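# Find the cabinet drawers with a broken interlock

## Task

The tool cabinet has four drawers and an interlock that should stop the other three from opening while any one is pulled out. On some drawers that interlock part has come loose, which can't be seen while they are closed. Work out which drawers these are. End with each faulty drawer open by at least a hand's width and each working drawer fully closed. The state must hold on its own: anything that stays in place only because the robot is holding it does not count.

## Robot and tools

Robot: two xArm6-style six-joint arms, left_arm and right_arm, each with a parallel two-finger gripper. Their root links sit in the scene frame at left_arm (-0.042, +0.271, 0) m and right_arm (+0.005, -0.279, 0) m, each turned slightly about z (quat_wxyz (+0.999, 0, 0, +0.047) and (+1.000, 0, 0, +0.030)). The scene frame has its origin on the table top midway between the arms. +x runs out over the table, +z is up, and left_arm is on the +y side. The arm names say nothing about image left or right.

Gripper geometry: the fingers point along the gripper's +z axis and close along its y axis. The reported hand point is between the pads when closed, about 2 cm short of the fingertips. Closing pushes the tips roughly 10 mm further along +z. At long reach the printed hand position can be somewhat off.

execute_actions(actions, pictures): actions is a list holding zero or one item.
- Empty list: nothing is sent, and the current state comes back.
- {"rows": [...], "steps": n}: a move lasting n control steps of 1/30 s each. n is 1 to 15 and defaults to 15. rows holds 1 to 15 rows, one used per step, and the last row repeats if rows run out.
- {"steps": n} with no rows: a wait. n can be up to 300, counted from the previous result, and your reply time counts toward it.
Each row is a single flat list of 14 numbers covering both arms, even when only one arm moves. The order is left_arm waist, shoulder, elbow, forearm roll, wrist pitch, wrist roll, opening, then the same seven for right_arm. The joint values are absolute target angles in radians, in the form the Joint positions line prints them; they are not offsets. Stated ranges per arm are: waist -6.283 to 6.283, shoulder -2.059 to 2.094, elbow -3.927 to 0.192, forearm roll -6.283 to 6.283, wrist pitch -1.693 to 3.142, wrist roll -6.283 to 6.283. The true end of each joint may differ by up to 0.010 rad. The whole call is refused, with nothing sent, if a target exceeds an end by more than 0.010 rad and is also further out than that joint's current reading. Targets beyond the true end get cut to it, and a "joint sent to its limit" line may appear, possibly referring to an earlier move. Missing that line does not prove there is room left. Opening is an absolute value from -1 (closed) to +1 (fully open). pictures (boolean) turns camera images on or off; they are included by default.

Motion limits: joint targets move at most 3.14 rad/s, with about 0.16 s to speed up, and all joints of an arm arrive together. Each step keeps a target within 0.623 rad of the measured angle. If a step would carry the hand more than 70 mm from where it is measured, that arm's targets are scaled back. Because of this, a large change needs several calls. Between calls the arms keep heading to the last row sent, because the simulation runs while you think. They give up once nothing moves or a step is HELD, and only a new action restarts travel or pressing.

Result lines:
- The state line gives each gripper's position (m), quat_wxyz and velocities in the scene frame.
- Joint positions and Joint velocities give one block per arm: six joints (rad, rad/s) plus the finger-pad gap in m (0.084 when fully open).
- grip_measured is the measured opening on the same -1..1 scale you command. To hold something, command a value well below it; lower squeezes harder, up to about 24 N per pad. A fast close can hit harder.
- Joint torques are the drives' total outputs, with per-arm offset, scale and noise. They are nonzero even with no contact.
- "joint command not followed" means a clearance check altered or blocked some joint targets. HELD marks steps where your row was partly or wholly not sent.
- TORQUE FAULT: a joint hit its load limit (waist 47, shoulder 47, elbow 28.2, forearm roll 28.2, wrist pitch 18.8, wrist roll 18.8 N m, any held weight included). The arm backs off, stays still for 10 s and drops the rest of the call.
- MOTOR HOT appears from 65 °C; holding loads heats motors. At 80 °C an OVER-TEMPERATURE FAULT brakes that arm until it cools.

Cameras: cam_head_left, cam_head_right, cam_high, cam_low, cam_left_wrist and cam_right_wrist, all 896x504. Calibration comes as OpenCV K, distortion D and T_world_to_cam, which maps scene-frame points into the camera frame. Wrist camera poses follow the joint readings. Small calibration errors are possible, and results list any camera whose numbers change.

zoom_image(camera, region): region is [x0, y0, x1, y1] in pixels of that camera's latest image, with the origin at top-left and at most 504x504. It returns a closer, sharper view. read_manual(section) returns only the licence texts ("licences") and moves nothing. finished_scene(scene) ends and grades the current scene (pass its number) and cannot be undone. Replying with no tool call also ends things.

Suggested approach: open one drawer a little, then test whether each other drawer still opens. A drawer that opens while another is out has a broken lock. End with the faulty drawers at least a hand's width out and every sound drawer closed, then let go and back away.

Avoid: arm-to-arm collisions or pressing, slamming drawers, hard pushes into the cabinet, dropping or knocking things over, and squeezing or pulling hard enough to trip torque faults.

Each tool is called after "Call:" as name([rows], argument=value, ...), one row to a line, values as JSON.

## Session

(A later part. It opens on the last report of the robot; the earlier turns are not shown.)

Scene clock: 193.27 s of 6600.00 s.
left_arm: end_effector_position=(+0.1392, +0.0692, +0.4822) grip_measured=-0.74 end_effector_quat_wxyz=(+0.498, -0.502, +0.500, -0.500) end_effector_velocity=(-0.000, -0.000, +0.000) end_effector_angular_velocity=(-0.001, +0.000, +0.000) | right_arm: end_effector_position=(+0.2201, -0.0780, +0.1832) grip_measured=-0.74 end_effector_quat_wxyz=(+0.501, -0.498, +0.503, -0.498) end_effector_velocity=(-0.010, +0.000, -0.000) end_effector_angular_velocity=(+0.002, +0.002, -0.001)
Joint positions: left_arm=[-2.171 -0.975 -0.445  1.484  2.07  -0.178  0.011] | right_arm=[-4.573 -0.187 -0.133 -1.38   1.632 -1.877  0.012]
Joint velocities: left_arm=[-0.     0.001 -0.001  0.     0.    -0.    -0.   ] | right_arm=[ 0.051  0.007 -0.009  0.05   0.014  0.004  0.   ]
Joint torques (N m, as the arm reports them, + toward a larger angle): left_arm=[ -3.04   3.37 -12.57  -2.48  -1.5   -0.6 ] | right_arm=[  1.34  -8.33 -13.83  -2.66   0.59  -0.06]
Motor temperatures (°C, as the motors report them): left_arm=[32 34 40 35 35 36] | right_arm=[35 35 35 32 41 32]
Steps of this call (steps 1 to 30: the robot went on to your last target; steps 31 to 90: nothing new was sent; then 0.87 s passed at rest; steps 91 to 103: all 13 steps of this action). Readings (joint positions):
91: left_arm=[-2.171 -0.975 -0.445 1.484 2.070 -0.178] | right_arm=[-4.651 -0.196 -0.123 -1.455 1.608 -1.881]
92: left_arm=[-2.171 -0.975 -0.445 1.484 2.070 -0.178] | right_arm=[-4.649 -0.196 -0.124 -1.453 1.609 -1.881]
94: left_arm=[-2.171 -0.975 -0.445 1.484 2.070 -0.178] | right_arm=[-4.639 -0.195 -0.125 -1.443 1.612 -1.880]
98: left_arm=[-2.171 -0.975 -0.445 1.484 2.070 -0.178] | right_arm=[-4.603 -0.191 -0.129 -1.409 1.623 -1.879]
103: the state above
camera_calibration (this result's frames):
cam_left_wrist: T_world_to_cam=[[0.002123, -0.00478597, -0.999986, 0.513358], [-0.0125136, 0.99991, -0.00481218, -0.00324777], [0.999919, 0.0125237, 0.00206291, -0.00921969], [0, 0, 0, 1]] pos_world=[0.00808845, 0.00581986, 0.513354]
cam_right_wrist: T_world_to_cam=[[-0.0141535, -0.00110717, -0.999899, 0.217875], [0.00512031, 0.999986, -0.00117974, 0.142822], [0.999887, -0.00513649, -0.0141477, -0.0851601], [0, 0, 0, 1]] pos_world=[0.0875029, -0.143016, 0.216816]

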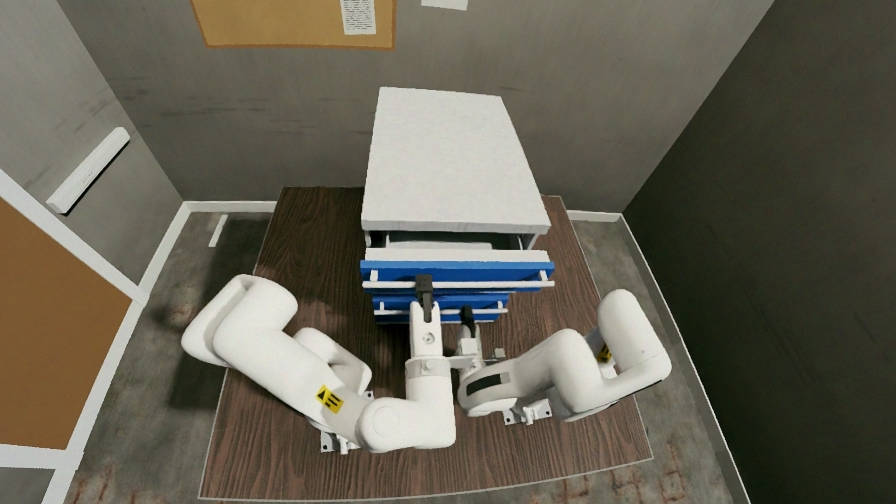

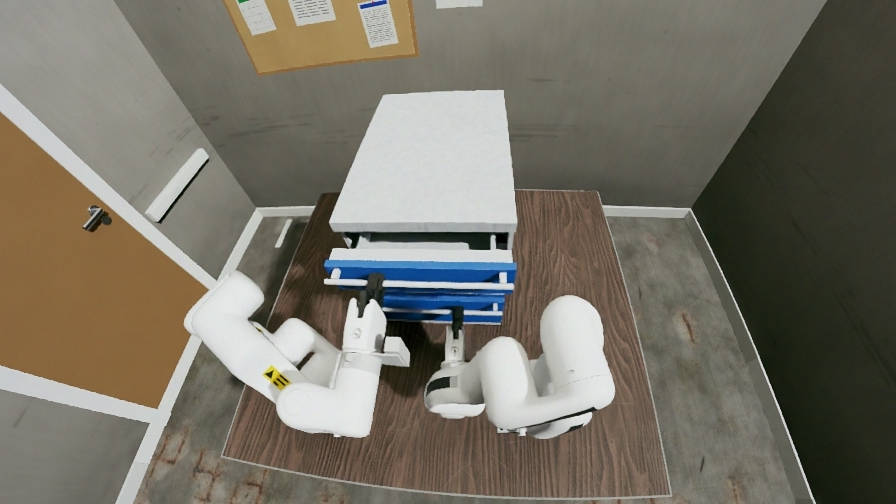

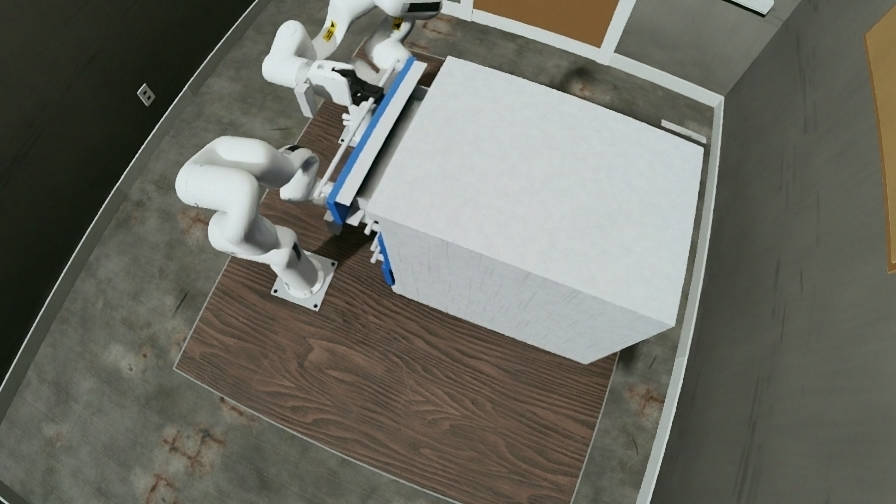

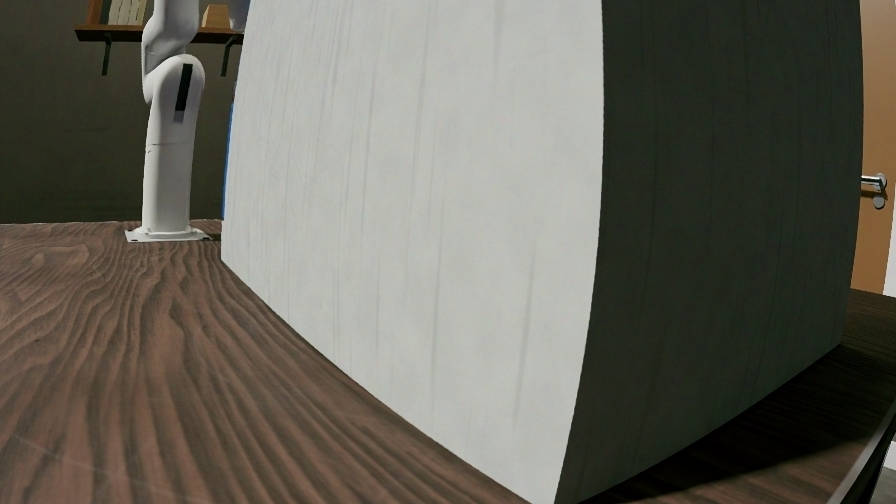

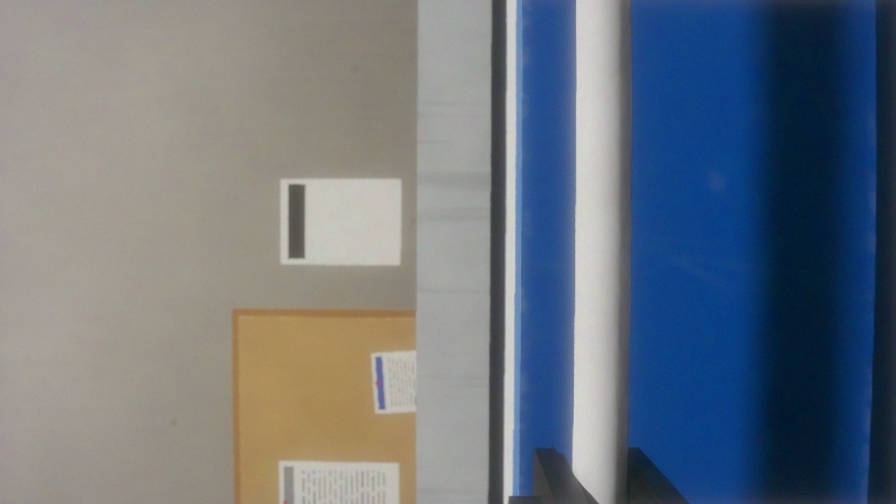

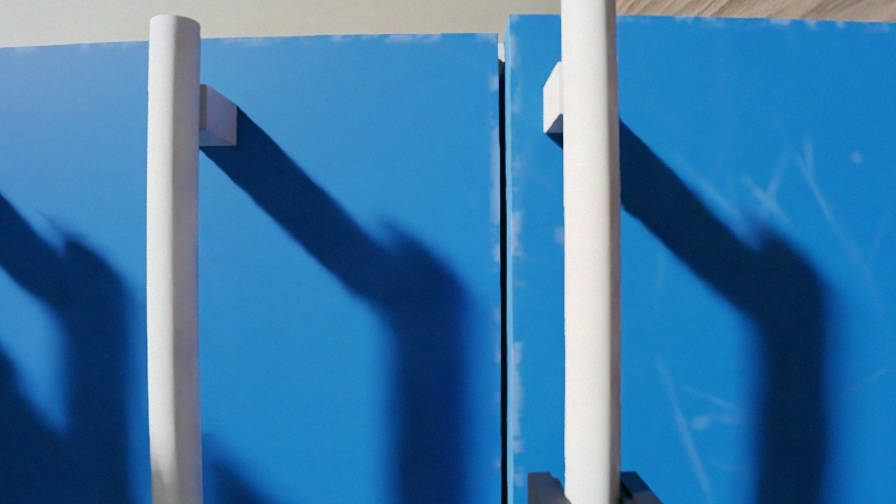

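Call:
execute_actions([
  {"rows": [[-2.171,-0.9755,-0.445,1.4825,2.070,-0.178,-1,-4.557,-0.1852,-0.136,-1.3653,1.6367,-1.8763,-1],[-2.171,-0.9755,-0.445,1.4825,2.070,-0.178,-1,-4.5448,-0.1833,-0.138,-1.3536,1.6404,-1.8756,-1],[-2.171,-0.9755,-0.445,1.4825,2.070,-0.178,-1,-4.5325,-0.1814,-0.140,-1.3419,1.6441,-1.8749,-1],[-2.171,-0.9755,-0.445,1.4825,2.070,-0.178,-1,-4.5202,-0.1794,-0.1421,-1.3302,1.6478,-1.8742,-1],[-2.171,-0.9755,-0.445,1.4825,2.070,-0.178,-1,-4.508,-0.1773,-0.1443,-1.3185,1.6515,-1.8735,-1],[-2.171,-0.9755,-0.445,1.4825,2.070,-0.178,-1,-4.4957,-0.1752,-0.1465,-1.3068,1.6552,-1.8728,-1],[-2.171,-0.9755,-0.445,1.4825,2.070,-0.178,-1,-4.4834,-0.173,-0.1488,-1.2951,1.6589,-1.8721,-1],[-2.171,-0.9755,-0.445,1.4825,2.070,-0.178,-1,-4.4711,-0.1707,-0.1511,-1.2834,1.6626,-1.8714,-1],[-2.171,-0.9755,-0.445,1.4825,2.070,-0.178,-1,-4.4588,-0.1684,-0.1535,-1.2717,1.6663,-1.8707,-1],[-2.171,-0.9755,-0.445,1.4825,2.070,-0.178,-1,-4.4465,-0.166,-0.156,-1.260,1.670,-1.870,-1]], "steps": 15},
])

Scene clock: 197.87 s of 6600.00 s.
left_arm: end_effector_position=(+0.1392, +0.0692, +0.4822) grip_measured=-0.74 end_effector_quat_wxyz=(+0.498, -0.502, +0.500, -0.500) end_effector_velocity=(+0.000, +0.000, -0.000) end_effector_angular_velocity=(-0.001, +0.001, -0.001) | right_arm: end_effector_position=(+0.1966, -0.0778, +0.1831) grip_measured=-0.74 end_effector_quat_wxyz=(+0.501, -0.499, +0.502, -0.498) end_effector_velocity=(-0.013, -0.000, -0.001) end_effector_angular_velocity=(-0.001, +0.002, +0.001)
Joint positions: left_arm=[-2.171 -0.975 -0.445  1.484  2.07  -0.178  0.011] | right_arm=[-4.451 -0.167 -0.155 -1.264  1.669 -1.87   0.012]
Joint velocities: left_arm=[-0.    -0.001  0.001  0.    -0.001 -0.001 -0.   ] | right_arm=[ 0.063  0.012 -0.013  0.06   0.017  0.004 -0.   ]
Joint torques (N m, as the arm reports them, + toward a larger angle): left_arm=[ -2.96   3.25 -12.66  -2.51  -1.56  -0.62] | right_arm=[  2.06  -9.01 -15.81  -3.57  -0.45  -0.01]
Motor temperatures (°C, as the motors report them): left_arm=[32 34 40 35 35 36] | right_arm=[35 35 36 33 41 32]
Steps of this call (steps 1 to 15: the robot went on to your last target; steps 16 to 90: nothing new was sent; then 1.10 s passed at rest; steps 91 to 105: all 15 steps of this action). Readings (joint positions):
91: left_arm=[-2.171 -0.975 -0.445 1.484 2.070 -0.178] | right_arm=[-4.569 -0.187 -0.134 -1.377 1.633 -1.877]
92: left_arm=[-2.171 -0.975 -0.445 1.484 2.070 -0.178] | right_arm=[-4.567 -0.187 -0.134 -1.374 1.634 -1.877]
94: left_arm=[-2.171 -0.975 -0.445 1.484 2.070 -0.178] | right_arm=[-4.554 -0.185 -0.136 -1.362 1.638 -1.876]
98: left_arm=[-2.171 -0.975 -0.445 1.484 2.070 -0.178] | right_arm=[-4.512 -0.178 -0.143 -1.322 1.651 -1.874]
105: the state above
camera_calibration (this result's frames):
cam_left_wrist: T_world_to_cam=[[0.00212031, -0.00479066, -0.999986, 0.513359], [-0.0125316, 0.99991, -0.00481687, -0.00324794], [0.999919, 0.0125416, 0.00206008, -0.00922213], [0, 0, 0, 1]] pos_world=[0.0080922, 0.00582263, 0.513356]
cam_right_wrist: T_world_to_cam=[[-0.0147122, -0.00181012, -0.99989, 0.217563], [0.00403955, 0.99999, -0.00186974, 0.143095], [0.999884, -0.00406661, -0.0147047, -0.0615107], [0, 0, 0, 1]] pos_world=[0.0641263, -0.14295, 0.216902]

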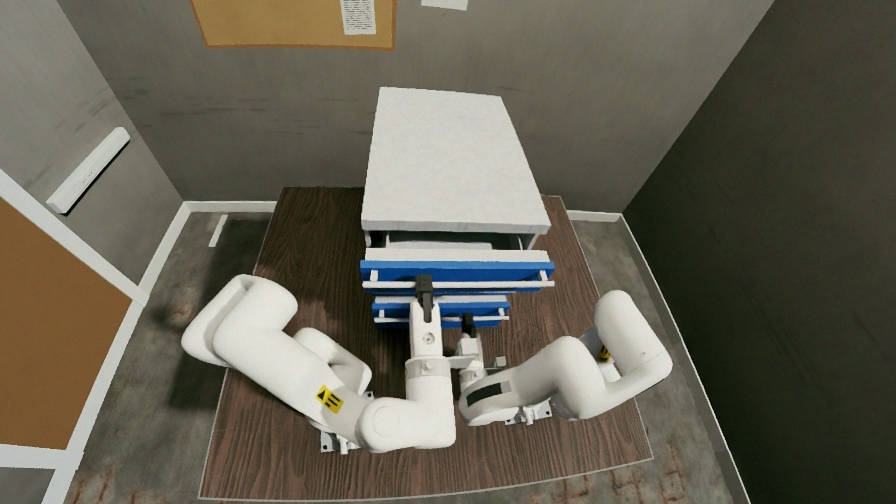

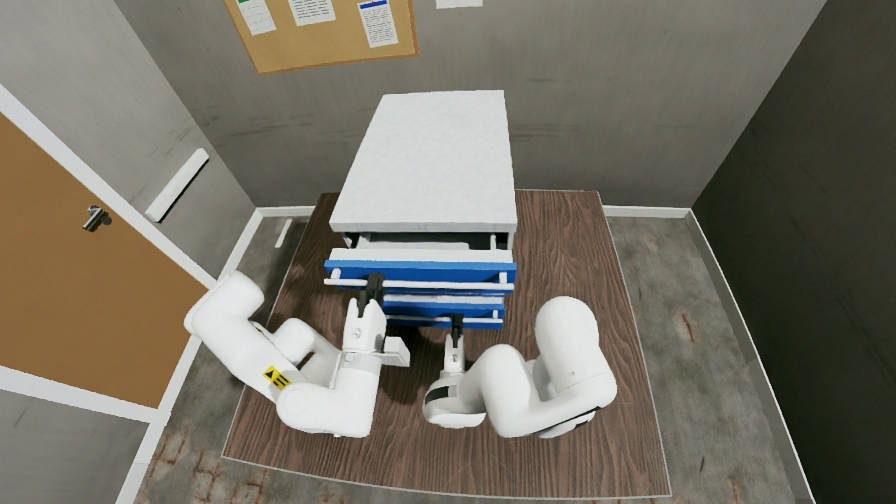

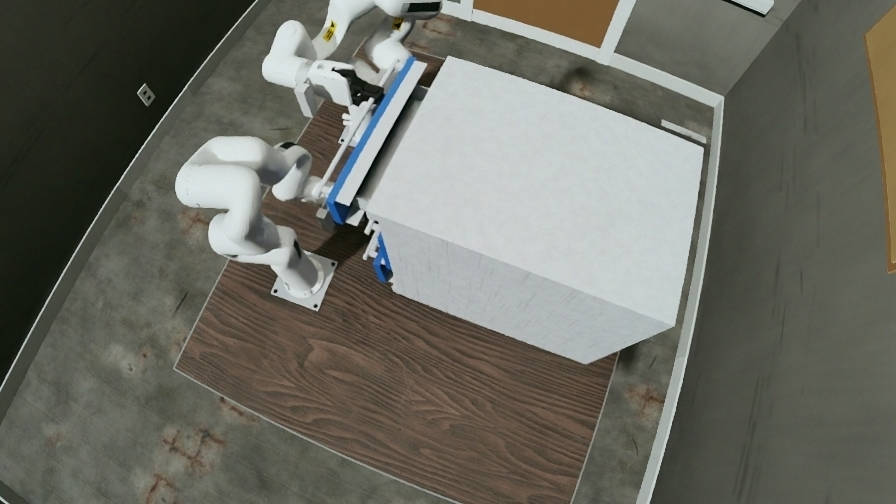

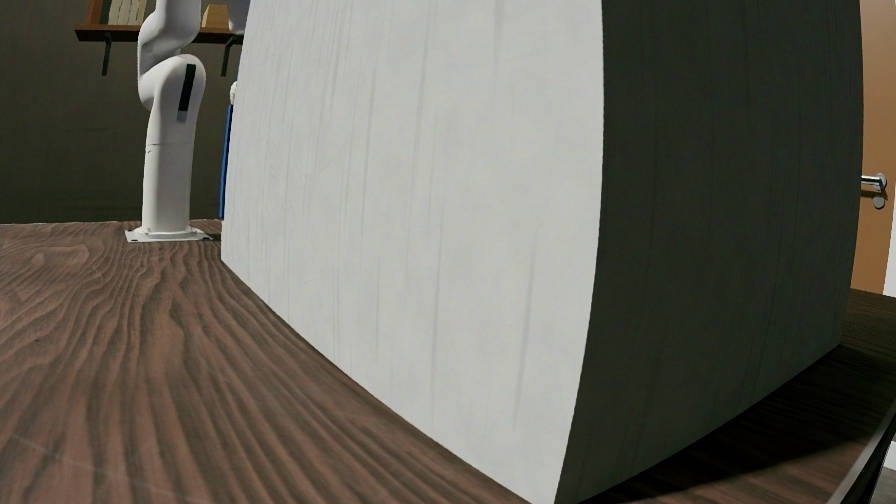

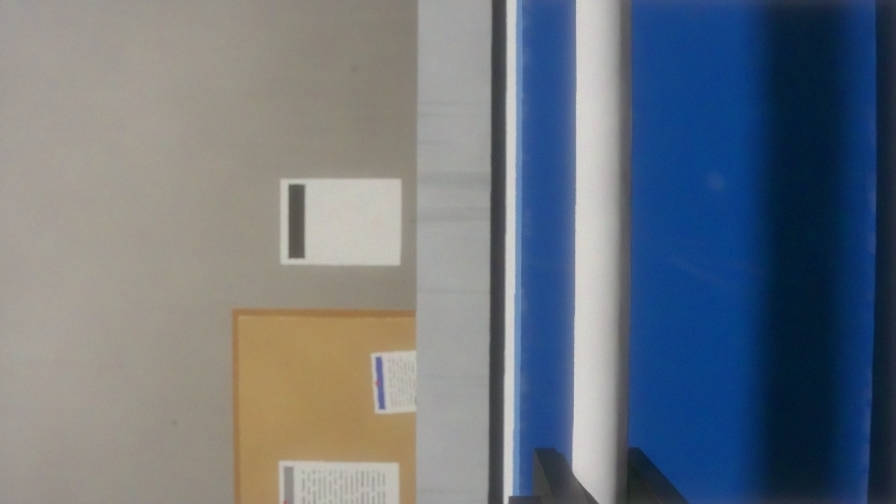

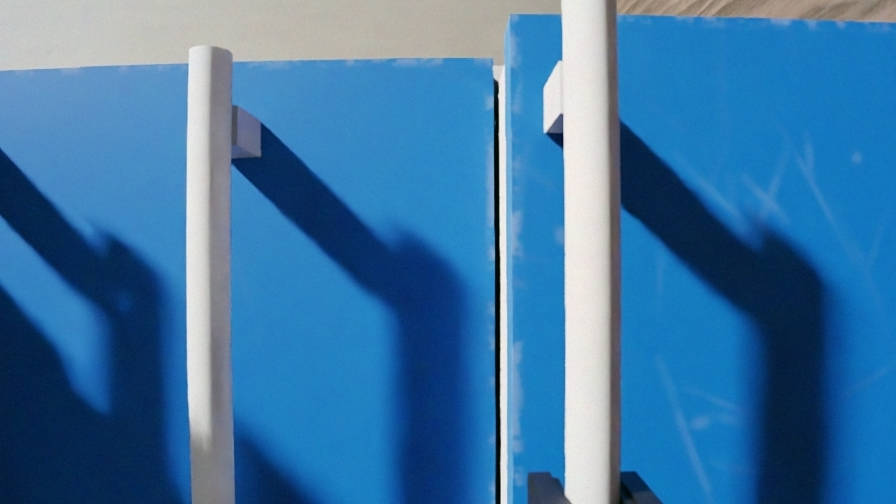

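Call:
execute_actions([
  {"rows": [
[-2.171,-0.974,-0.453,1.4825,2.070,-0.178,-1,-4.4465,-0.172,-0.1485,-1.260,1.670,-1.870,-1],
[-2.142,-0.984,-0.4477,1.49,2.041,-0.1715,-1,-4.428,-0.1673,-0.1537,-1.2423,1.6755,-1.8683,-1],
[-2.112,-0.9935,-0.4425,1.497,2.0115,-0.165,-1,-4.4096,-0.1625,-0.1588,-1.2246,1.681,-1.8666,-1],
[-2.083,-1.0025,-0.4375,1.504,1.9825,-0.159,-1,-4.3912,-0.1578,-0.164,-1.2069,1.6865,-1.8649,-1],
[-2.053,-1.011,-0.433,1.5105,1.953,-0.153,-1,-4.3727,-0.153,-0.1691,-1.1892,1.692,-1.8632,-1],
[-2.023,-1.019,-0.4285,1.517,1.924,-0.147,-1,-4.3543,-0.1483,-0.1743,-1.1715,1.6975,-1.8615,-1],
[-1.993,-1.0265,-0.424,1.523,1.895,-0.1415,-1,-4.3358,-0.1435,-0.1794,-1.1538,1.703,-1.8598,-1],
[-1.963,-1.034,-0.420,1.529,1.8655,-0.136,-1,-4.3174,-0.1388,-0.1846,-1.1361,1.7085,-1.8581,-1],
[-1.933,-1.0405,-0.4165,1.535,1.836,-0.131,-1,-4.2989,-0.134,-0.1897,-1.1184,1.714,-1.8564,-1],
[-1.903,-1.0465,-0.413,1.540,1.807,-0.126,-1,-4.2805,-0.1293,-0.1949,-1.1007,1.7195,-1.8547,-1],
[-1.873,-1.05,-0.411,1.544,1.7775,-0.1246,-1,-4.262,-0.1245,-0.200,-1.083,1.725,-1.853,-1],
[-1.8435,-1.053,-0.4095,1.5478,1.748,-0.1233,-1,-4.2469,-0.1184,-0.2074,-1.0684,1.7299,-1.8516,-1],
[-1.8138,-1.056,-0.408,1.5516,1.7185,-0.1219,-1,-4.2318,-0.1122,-0.2148,-1.0538,1.7348,-1.8502,-1],
[-1.784,-1.0585,-0.407,1.5555,1.689,-0.1205,-1,-4.2167,-0.1061,-0.2222,-1.0392,1.7397,-1.8488,-1],
[-1.7543,-1.0605,-0.406,1.5594,1.6595,-0.1191,-1,-4.2016,-0.0999,-0.2296,-1.0246,1.7446,-1.8474,-1]], "steps": 15},
], pictures=false)

Call:
execute_actions([
  {"rows": [
[-1.7245,-1.0625,-0.4052,1.5632,1.63,-0.1178,-1,-4.1865,-0.0938,-0.237,-1.010,1.7495,-1.846,-1],
[-1.6948,-1.064,-0.4045,1.5671,1.6005,-0.1164,-1,-4.1714,-0.0876,-0.2444,-0.9954,1.7544,-1.8446,-1],
[-1.665,-1.065,-0.404,1.571,1.571,-0.115,-1,-4.1563,-0.0815,-0.2518,-0.9808,1.7593,-1.8432,-1],
[-1.6342,-1.064,-0.4045,1.5749,1.5405,-0.1163,-1,-4.1412,-0.0753,-0.2592,-0.9662,1.7642,-1.8418,-1],
[-1.6034,-1.0625,-0.4052,1.5789,1.5099,-0.1175,-1,-4.1261,-0.0692,-0.2666,-0.9516,1.7691,-1.8404,-1],
[-1.5726,-1.0605,-0.406,1.5828,1.4794,-0.1188,-1,-4.111,-0.063,-0.274,-0.937,1.774,-1.839,-1],
[-1.542,-1.0585,-0.407,1.5867,1.4488,-0.1201,-1,-4.0988,-0.0563,-0.2826,-0.9254,1.7785,-1.838,-1],
[-1.515,-1.0563,-0.408,1.5902,1.422,-0.1213,-1,-4.0866,-0.0496,-0.2912,-0.9138,1.783,-1.837,-1],
[-1.493,-1.0543,-0.409,1.593,1.400,-0.1222,-1,-4.0744,-0.0429,-0.2998,-0.9022,1.7875,-1.836,-1],
[-1.475,-1.0525,-0.410,1.5952,1.3825,-0.123,-1,-4.0622,-0.0362,-0.3084,-0.8906,1.792,-1.835,-1],
[-1.461,-1.051,-0.411,1.597,1.3685,-0.1236,-1,-4.05,-0.0295,-0.317,-0.879,1.7965,-1.834,-1],
[-1.4494,-1.050,-0.4115,1.5985,1.3572,-0.124,-1,-4.05,-0.0295,-0.317,-0.879,1.7965,-1.834,-1]], "steps": 15},
], pictures=false)

Call:
execute_actions([
  {"steps": 10},
])

Scene clock: 227.20 s of 6600.00 s.
left_arm: end_effector_position=(+0.1834, +0.0688, +0.4832) grip_measured=-0.74 end_effector_quat_wxyz=(+0.496, -0.504, +0.499, -0.501) end_effector_velocity=(+0.118, +0.001, +0.002) end_effector_angular_velocity=(-0.013, -0.012, +0.007) | right_arm: end_effector_position=(+0.1553, -0.0791, +0.1830) grip_measured=-0.74 end_effector_quat_wxyz=(+0.502, -0.500, +0.502, -0.496) end_effector_velocity=(-0.115, -0.002, +0.001) end_effector_angular_velocity=(-0.005, +0.000, +0.000)
Joint positions: left_arm=[-1.867 -1.048 -0.409  1.541  1.772 -0.127  0.012] | right_arm=[-4.256 -0.121 -0.209 -1.081  1.726 -1.853  0.012]
Joint velocities: left_arm=[ 0.886 -0.114  0.062  0.127 -0.87   0.069  0.   ] | right_arm=[ 0.488  0.172 -0.199  0.469  0.152  0.046 -0.   ]
Joint torques (N m, as the arm reports them, + toward a larger angle): left_arm=[ -4.32   3.68 -23.23   3.11  -2.55  -0.36] | right_arm=[-2.34 -7.82 -6.66  1.78  0.49  0.06]
Motor temperatures (°C, as the motors report them): left_arm=[32 34 39 35 35 36] | right_arm=[35 35 38 33 41 32]
Steps of this call (steps 1 to 15: the robot went on to your last target; steps 16 to 90: nothing new was sent; then 25.83 s passed at rest; steps 91 to 105: all 15 steps of this action). Readings (joint positions):
91: left_arm=[-2.171 -0.975 -0.445 1.484 2.070 -0.178] | right_arm=[-4.446 -0.166 -0.156 -1.260 1.670 -1.870]
92: left_arm=[-2.170 -0.975 -0.446 1.484 2.069 -0.178] | right_arm=[-4.446 -0.167 -0.155 -1.260 1.670 -1.870]
94: left_arm=[-2.155 -0.980 -0.445 1.486 2.054 -0.174] | right_arm=[-4.435 -0.167 -0.156 -1.250 1.673 -1.869]
98: left_arm=[-2.069 -1.006 -0.433 1.504 1.971 -0.156] | right_arm=[-4.379 -0.155 -0.170 -1.197 1.689 -1.864]
105: the state above

Scene clock: 227.70 s of 6600.00 s.
left_arm: end_effector_position=(+0.2331, +0.0661, +0.4844) grip_measured=-0.74 end_effector_quat_wxyz=(+0.495, -0.499, +0.501, -0.505) end_effector_velocity=(+0.021, -0.001, +0.003) end_effector_angular_velocity=(-0.035, +0.016, -0.047) | right_arm: end_effector_position=(+0.1023, -0.0803, +0.1833) grip_measured=-0.74 end_effector_quat_wxyz=(+0.502, -0.502, +0.501, -0.496) end_effector_velocity=(-0.029, -0.005, +0.001) end_effector_angular_velocity=(-0.013, -0.016, +0.002)
Joint positions: left_arm=[-1.473 -1.051 -0.407  1.594  1.37  -0.123  0.012] | right_arm=[-4.057 -0.034 -0.314 -0.892  1.79  -1.835  0.012]
Joint velocities: left_arm=[ 0.209 -0.027 -0.004  0.008 -0.256 -0.008  0.001] | right_arm=[ 0.107  0.061 -0.06   0.1    0.043  0.01  -0.   ]
Joint torques (N m, as the arm reports them, + toward a larger angle): left_arm=[ 16.12   4.   -37.54   6.95   3.31  -0.52] | right_arm=[-7.33 -9.01  0.65  5.8   5.25 -0.21]
Motor temperatures (°C, as the motors report them): left_arm=[32 34 39 35 35 36] | right_arm=[35 35 38 33 41 32]
Steps of this call (steps 1 to 15: all 15 steps of this action). Readings (joint positions):
1: left_arm=[-1.838 -1.052 -0.407 1.545 1.743 -0.124] | right_arm=[-4.240 -0.115 -0.216 -1.066 1.731 -1.851]
2: left_arm=[-1.808 -1.055 -0.406 1.549 1.714 -0.123] | right_arm=[-4.224 -0.109 -0.223 -1.051 1.735 -1.850]
4: left_arm=[-1.749 -1.059 -0.403 1.557 1.655 -0.119] | right_arm=[-4.194 -0.097 -0.237 -1.021 1.745 -1.847]
8: left_arm=[-1.629 -1.061 -0.401 1.573 1.536 -0.118] | right_arm=[-4.133 -0.073 -0.267 -0.964 1.764 -1.841]
15: the state above

Scene clock: 228.03 s of 6600.00 s.
left_arm: end_effector_position=(+0.2344, +0.0662, +0.4847) grip_measured=-0.73 end_effector_quat_wxyz=(+0.493, -0.501, +0.501, -0.505) end_effector_velocity=(+0.000, -0.000, +0.001) end_effector_angular_velocity=(-0.001, +0.003, +0.005) | right_arm: end_effector_position=(+0.1009, -0.0809, +0.1835) grip_measured=-0.74 end_effector_quat_wxyz=(+0.502, -0.501, +0.499, -0.497) end_effector_velocity=(-0.001, -0.002, -0.000) end_effector_angular_velocity=(-0.001, +0.000, -0.007)
Joint positions: left_arm=[-1.462 -1.052 -0.409  1.591  1.356 -0.124  0.012] | right_arm=[-4.05  -0.029 -0.317 -0.886  1.794 -1.834  0.012]
Joint velocities: left_arm=[-0.004  0.008 -0.007 -0.004  0.008 -0.001  0.   ] | right_arm=[ 0.002  0.001 -0.002  0.009  0.002  0.     0.   ]
Joint torques (N m, as the arm reports them, + toward a larger angle): left_arm=[ 31.05   8.32 -41.57   8.3    3.71  -0.74] | right_arm=[-5.99 -8.9  -0.03  5.67  7.72 -0.21]
Motor temperatures (°C, as the motors report them): left_arm=[32 34 39 35 35 36] | right_arm=[35 35 38 33 41 32]
Steps of this call (steps 1 to 10: the robot went on to your last target). Readings (joint positions):
1: left_arm=[-1.468 -1.052 -0.407 1.594 1.363 -0.124] | right_arm=[-4.054 -0.032 -0.316 -0.890 1.791 -1.834]
2: left_arm=[-1.465 -1.053 -0.407 1.594 1.360 -0.124] | right_arm=[-4.053 -0.031 -0.317 -0.889 1.792 -1.834]
4: left_arm=[-1.462 -1.053 -0.407 1.593 1.356 -0.124] | right_arm=[-4.051 -0.030 -0.317 -0.888 1.793 -1.834]
8: left_arm=[-1.461 -1.052 -0.409 1.592 1.356 -0.124] | right_arm=[-4.050 -0.030 -0.317 -0.887 1.794 -1.834]
10: the state above
camera_calibration (this result's frames):
cam_left_wrist: T_world_to_cam=[[0.00207563, -0.0120696, -0.999925, 0.516118], [-0.000656958, 0.999927, -0.012071, 0.00164051], [0.999998, 0.000681964, 0.00206755, -0.103604], [0, 0, 0, 1]] pos_world=[0.102534, 0.00465958, 0.516313]
cam_right_wrist: T_world_to_cam=[[-0.0138536, -0.00602977, -0.999886, 0.216079], [-0.00353341, 0.999976, -0.00598135, 0.148071], [0.999898, 0.00345014, -0.0138745, 0.034654], [0, 0, 0, 1]] pos_world=[-0.0311338, -0.146885, 0.217421]

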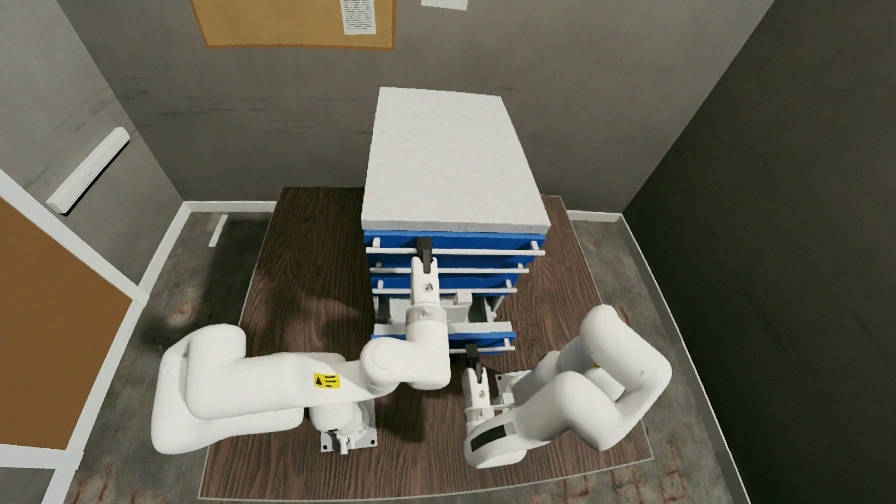

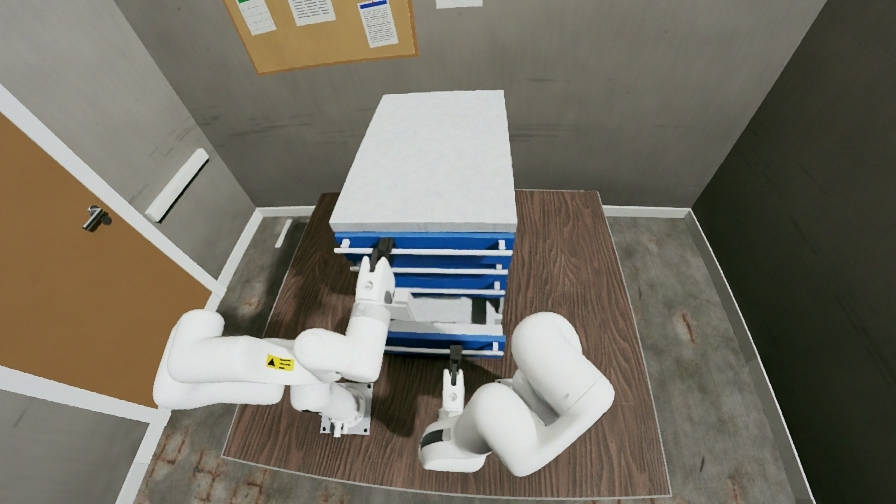

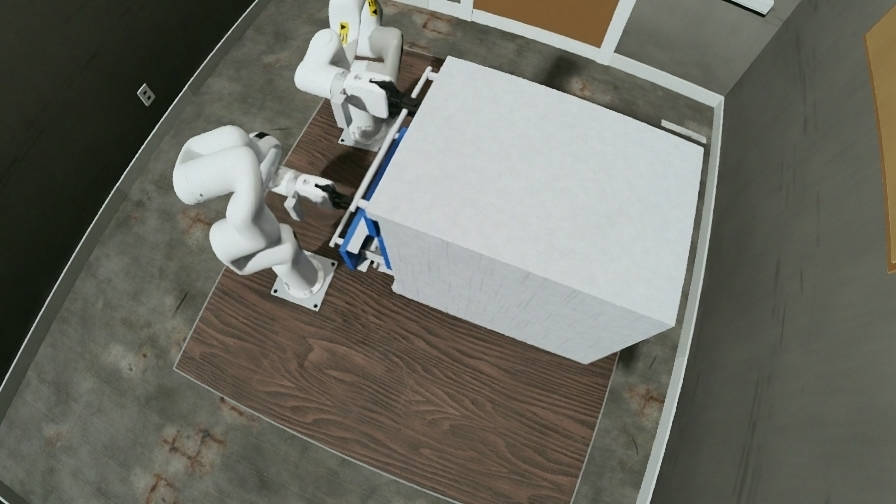

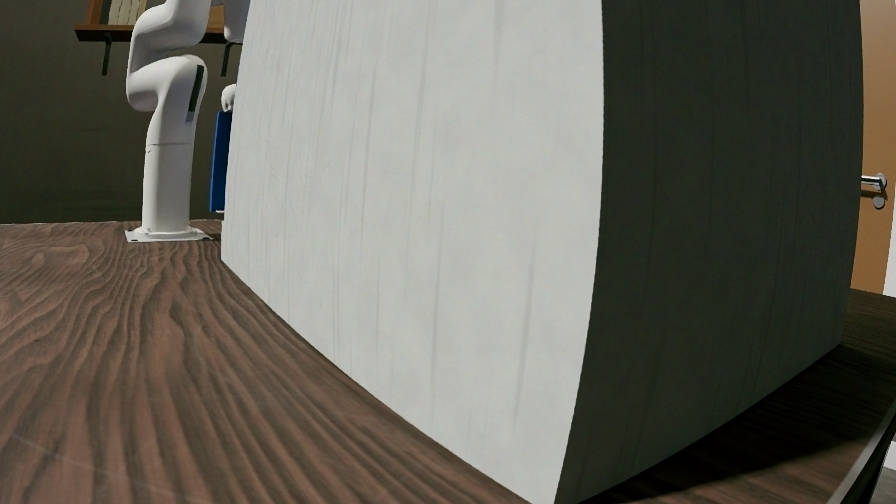

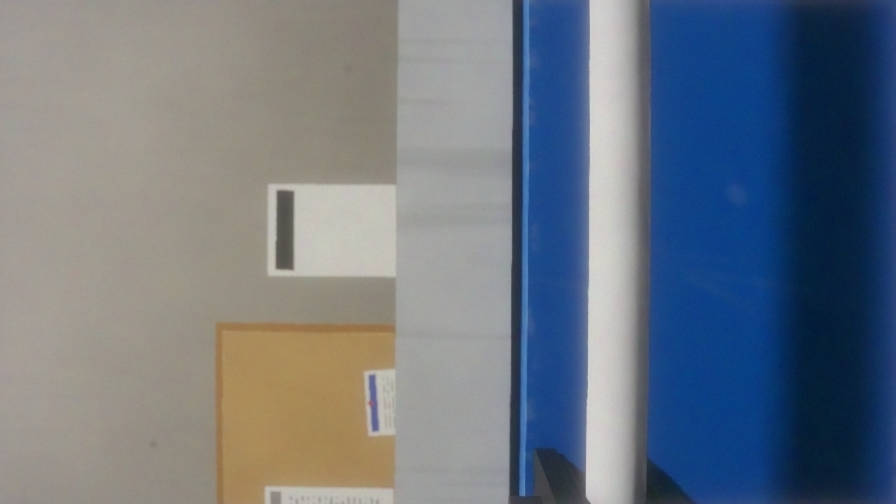

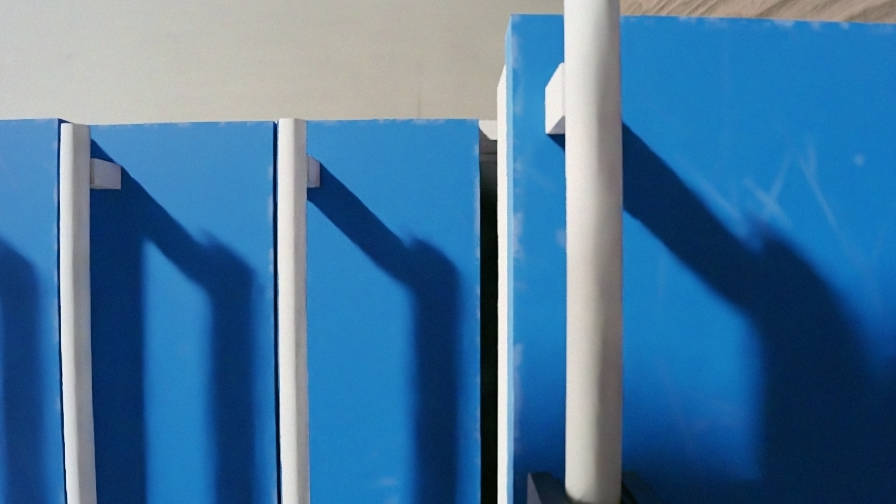

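Left is pressing hard; back off immediately.

Call:
execute_actions([
  {"rows": [[-1.542,-1.060,-0.401,1.5867,1.4488,-0.1201,-1,-4.05,-0.018,-0.330,-0.879,1.7965,-1.834,-1]], "steps": 10},
])

Scene clock: 229.40 s of 6600.00 s.
left_arm: end_effector_position=(+0.2253, +0.0673, +0.4842) grip_measured=-0.74 end_effector_quat_wxyz=(+0.498, -0.500, +0.499, -0.503) end_effector_velocity=(-0.006, +0.001, -0.000) end_effector_angular_velocity=(-0.008, -0.002, -0.013) | right_arm: end_effector_position=(+0.0992, -0.0805, +0.1834) grip_measured=-0.74 end_effector_quat_wxyz=(+0.501, -0.500, +0.500, -0.500) end_effector_velocity=(-0.003, +0.000, -0.000) end_effector_angular_velocity=(+0.004, +0.007, -0.007)
Joint positions: left_arm=[-1.539 -1.055 -0.403  1.588  1.442 -0.121  0.012] | right_arm=[-4.05  -0.018 -0.328 -0.88   1.798 -1.834  0.012]
Joint velocities: left_arm=[-0.033 -0.025  0.013 -0.002  0.02   0.004  0.   ] | right_arm=[ 0.002  0.002 -0.01   0.01   0.001 -0.    -0.   ]
Joint torques (N m, as the arm reports them, + toward a larger angle): left_arm=[  9.15 -12.23 -34.28   4.28   7.84  -0.38] | right_arm=[-3.65 -9.62 -4.14  3.78  5.52 -0.23]
Motor temperatures (°C, as the motors report them): left_arm=[32 34 40 35 35 36] | right_arm=[35 35 38 33 41 32]
Steps of this call (steps 1 to 30: the robot went on to your last target; step 31: nothing new was sent; steps 32 to 41: all 10 steps of this action). Readings (joint positions):
32: left_arm=[-1.462 -1.050 -0.410 1.591 1.358 -0.124] | right_arm=[-4.050 -0.029 -0.317 -0.886 1.794 -1.834]
33: left_arm=[-1.470 -1.050 -0.409 1.590 1.367 -0.124] | right_arm=[-4.050 -0.027 -0.319 -0.885 1.795 -1.834]
35: left_arm=[-1.503 -1.050 -0.407 1.589 1.405 -0.122] | right_arm=[-4.051 -0.022 -0.323 -0.883 1.796 -1.834]
39: left_arm=[-1.535 -1.053 -0.404 1.588 1.439 -0.121] | right_arm=[-4.051 -0.018 -0.327 -0.880 1.798 -1.834]
41: the state above
camera_calibration (this result's frames):
cam_left_wrist: T_world_to_cam=[[0.00762744, -0.00655782, -0.999949, 0.514067], [-0.00937658, 0.999934, -0.00662925, -0.0000725695], [0.999927, 0.00942667, 0.00756545, -0.0977448], [0, 0, 0, 1]] pos_world=[0.093816, 0.00436513, 0.51478]
cam_right_wrist: T_world_to_cam=[[-0.011791, -0.00777617, -0.9999, 0.215593], [0.00401599, 0.999961, -0.007824, 0.147279], [0.999922, -0.00410784, -0.0117594, 0.0353459], [0, 0, 0, 1]] pos_world=[-0.0333926, -0.145452, 0.21714]

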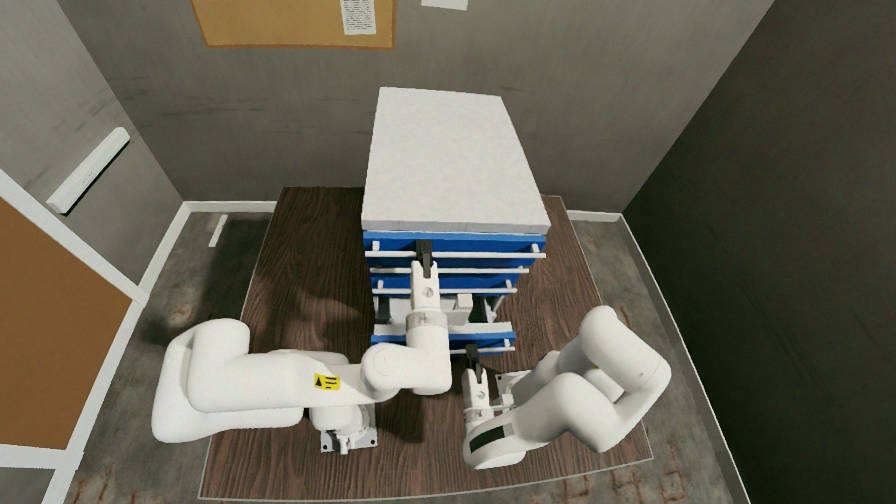

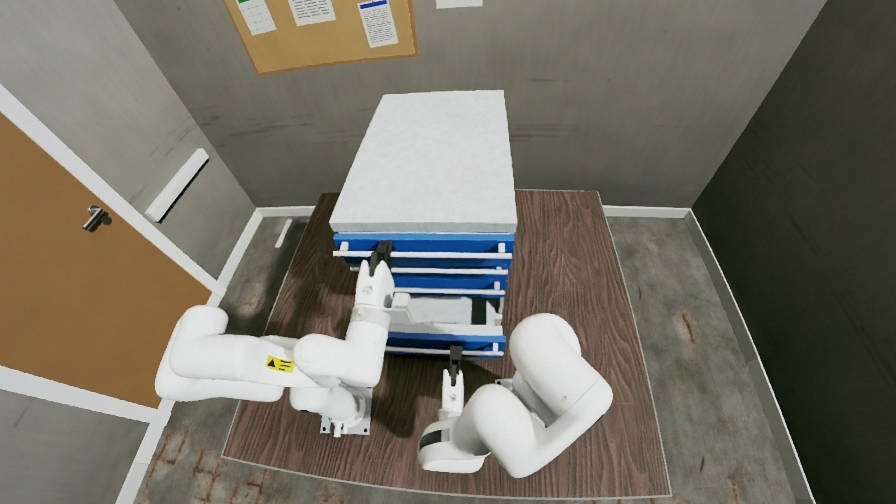

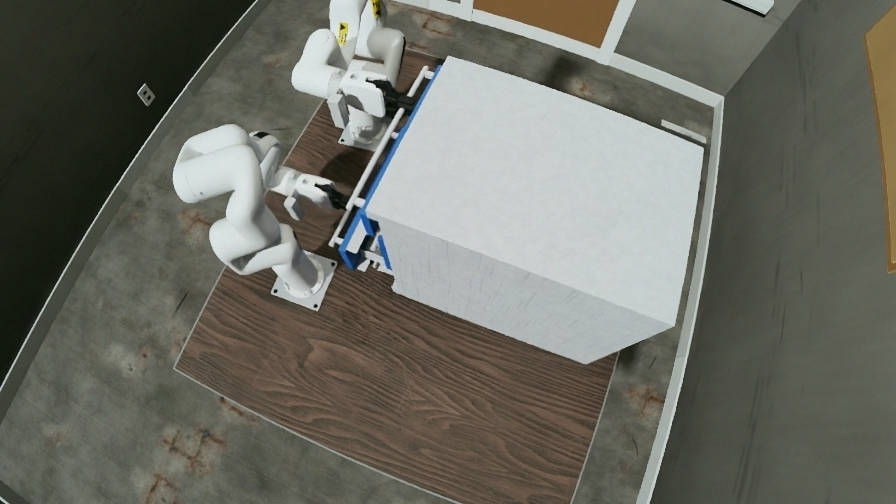

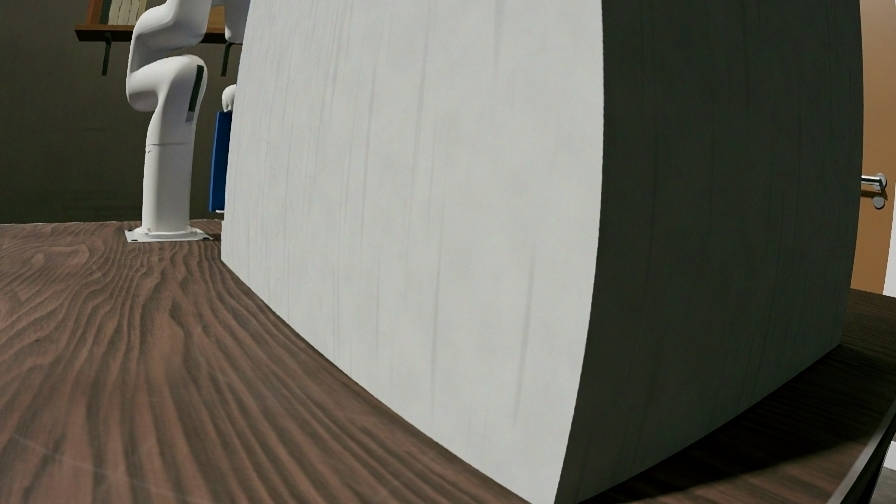

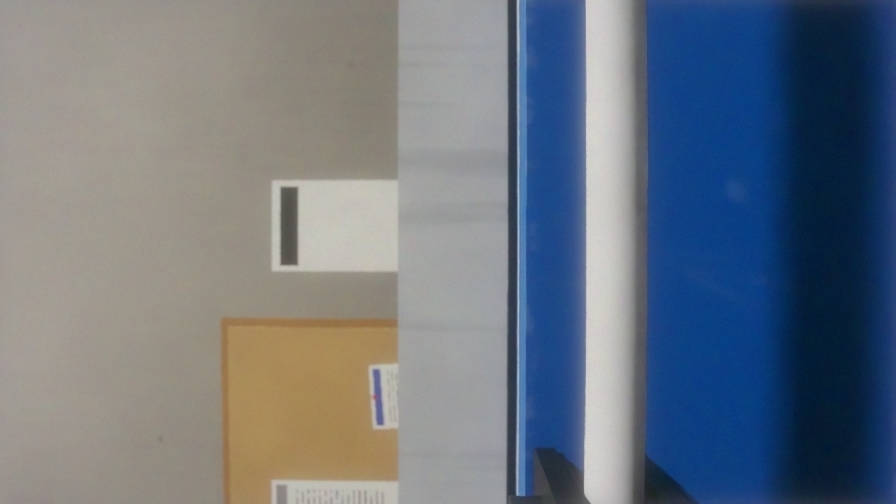

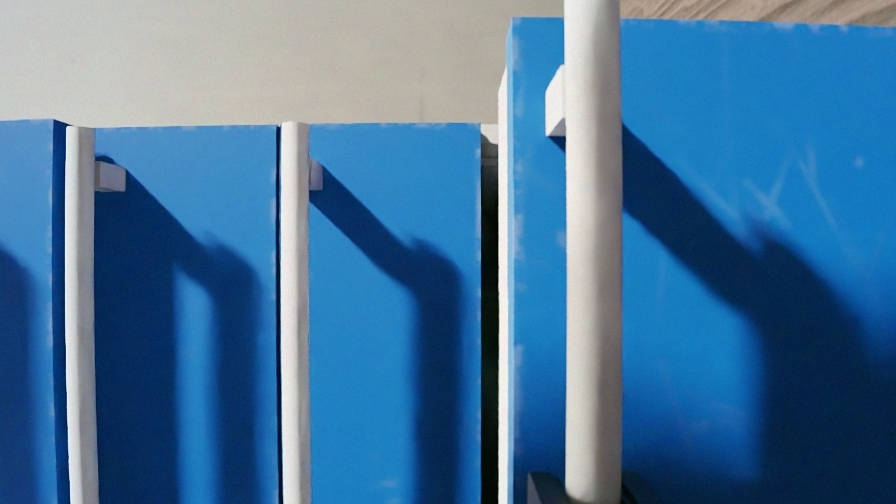

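Call:
zoom_image(camera="cam_head_right", region=[340, 270, 540, 370])

Call:
zoom_image(camera="cam_high", region=[320, 180, 440, 300])

Region (340, 270, 540, 370) of cam_head_right's 896x504 image, scaled by 2.520, with more detail than that image has.

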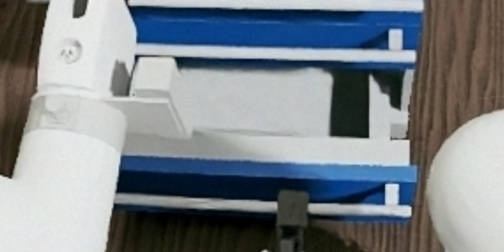

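Region (320, 180, 440, 300) of cam_high's 896x504 image, scaled by 4.200, with more detail than that image has.

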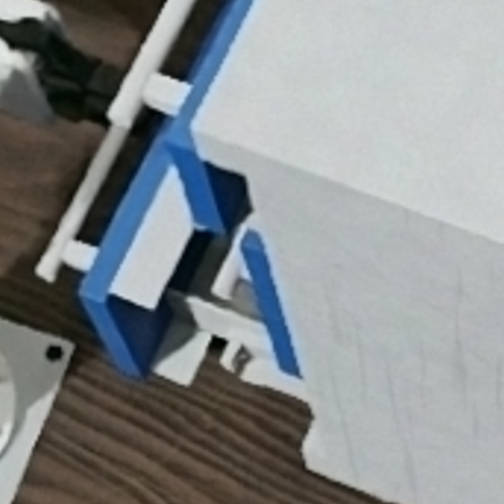

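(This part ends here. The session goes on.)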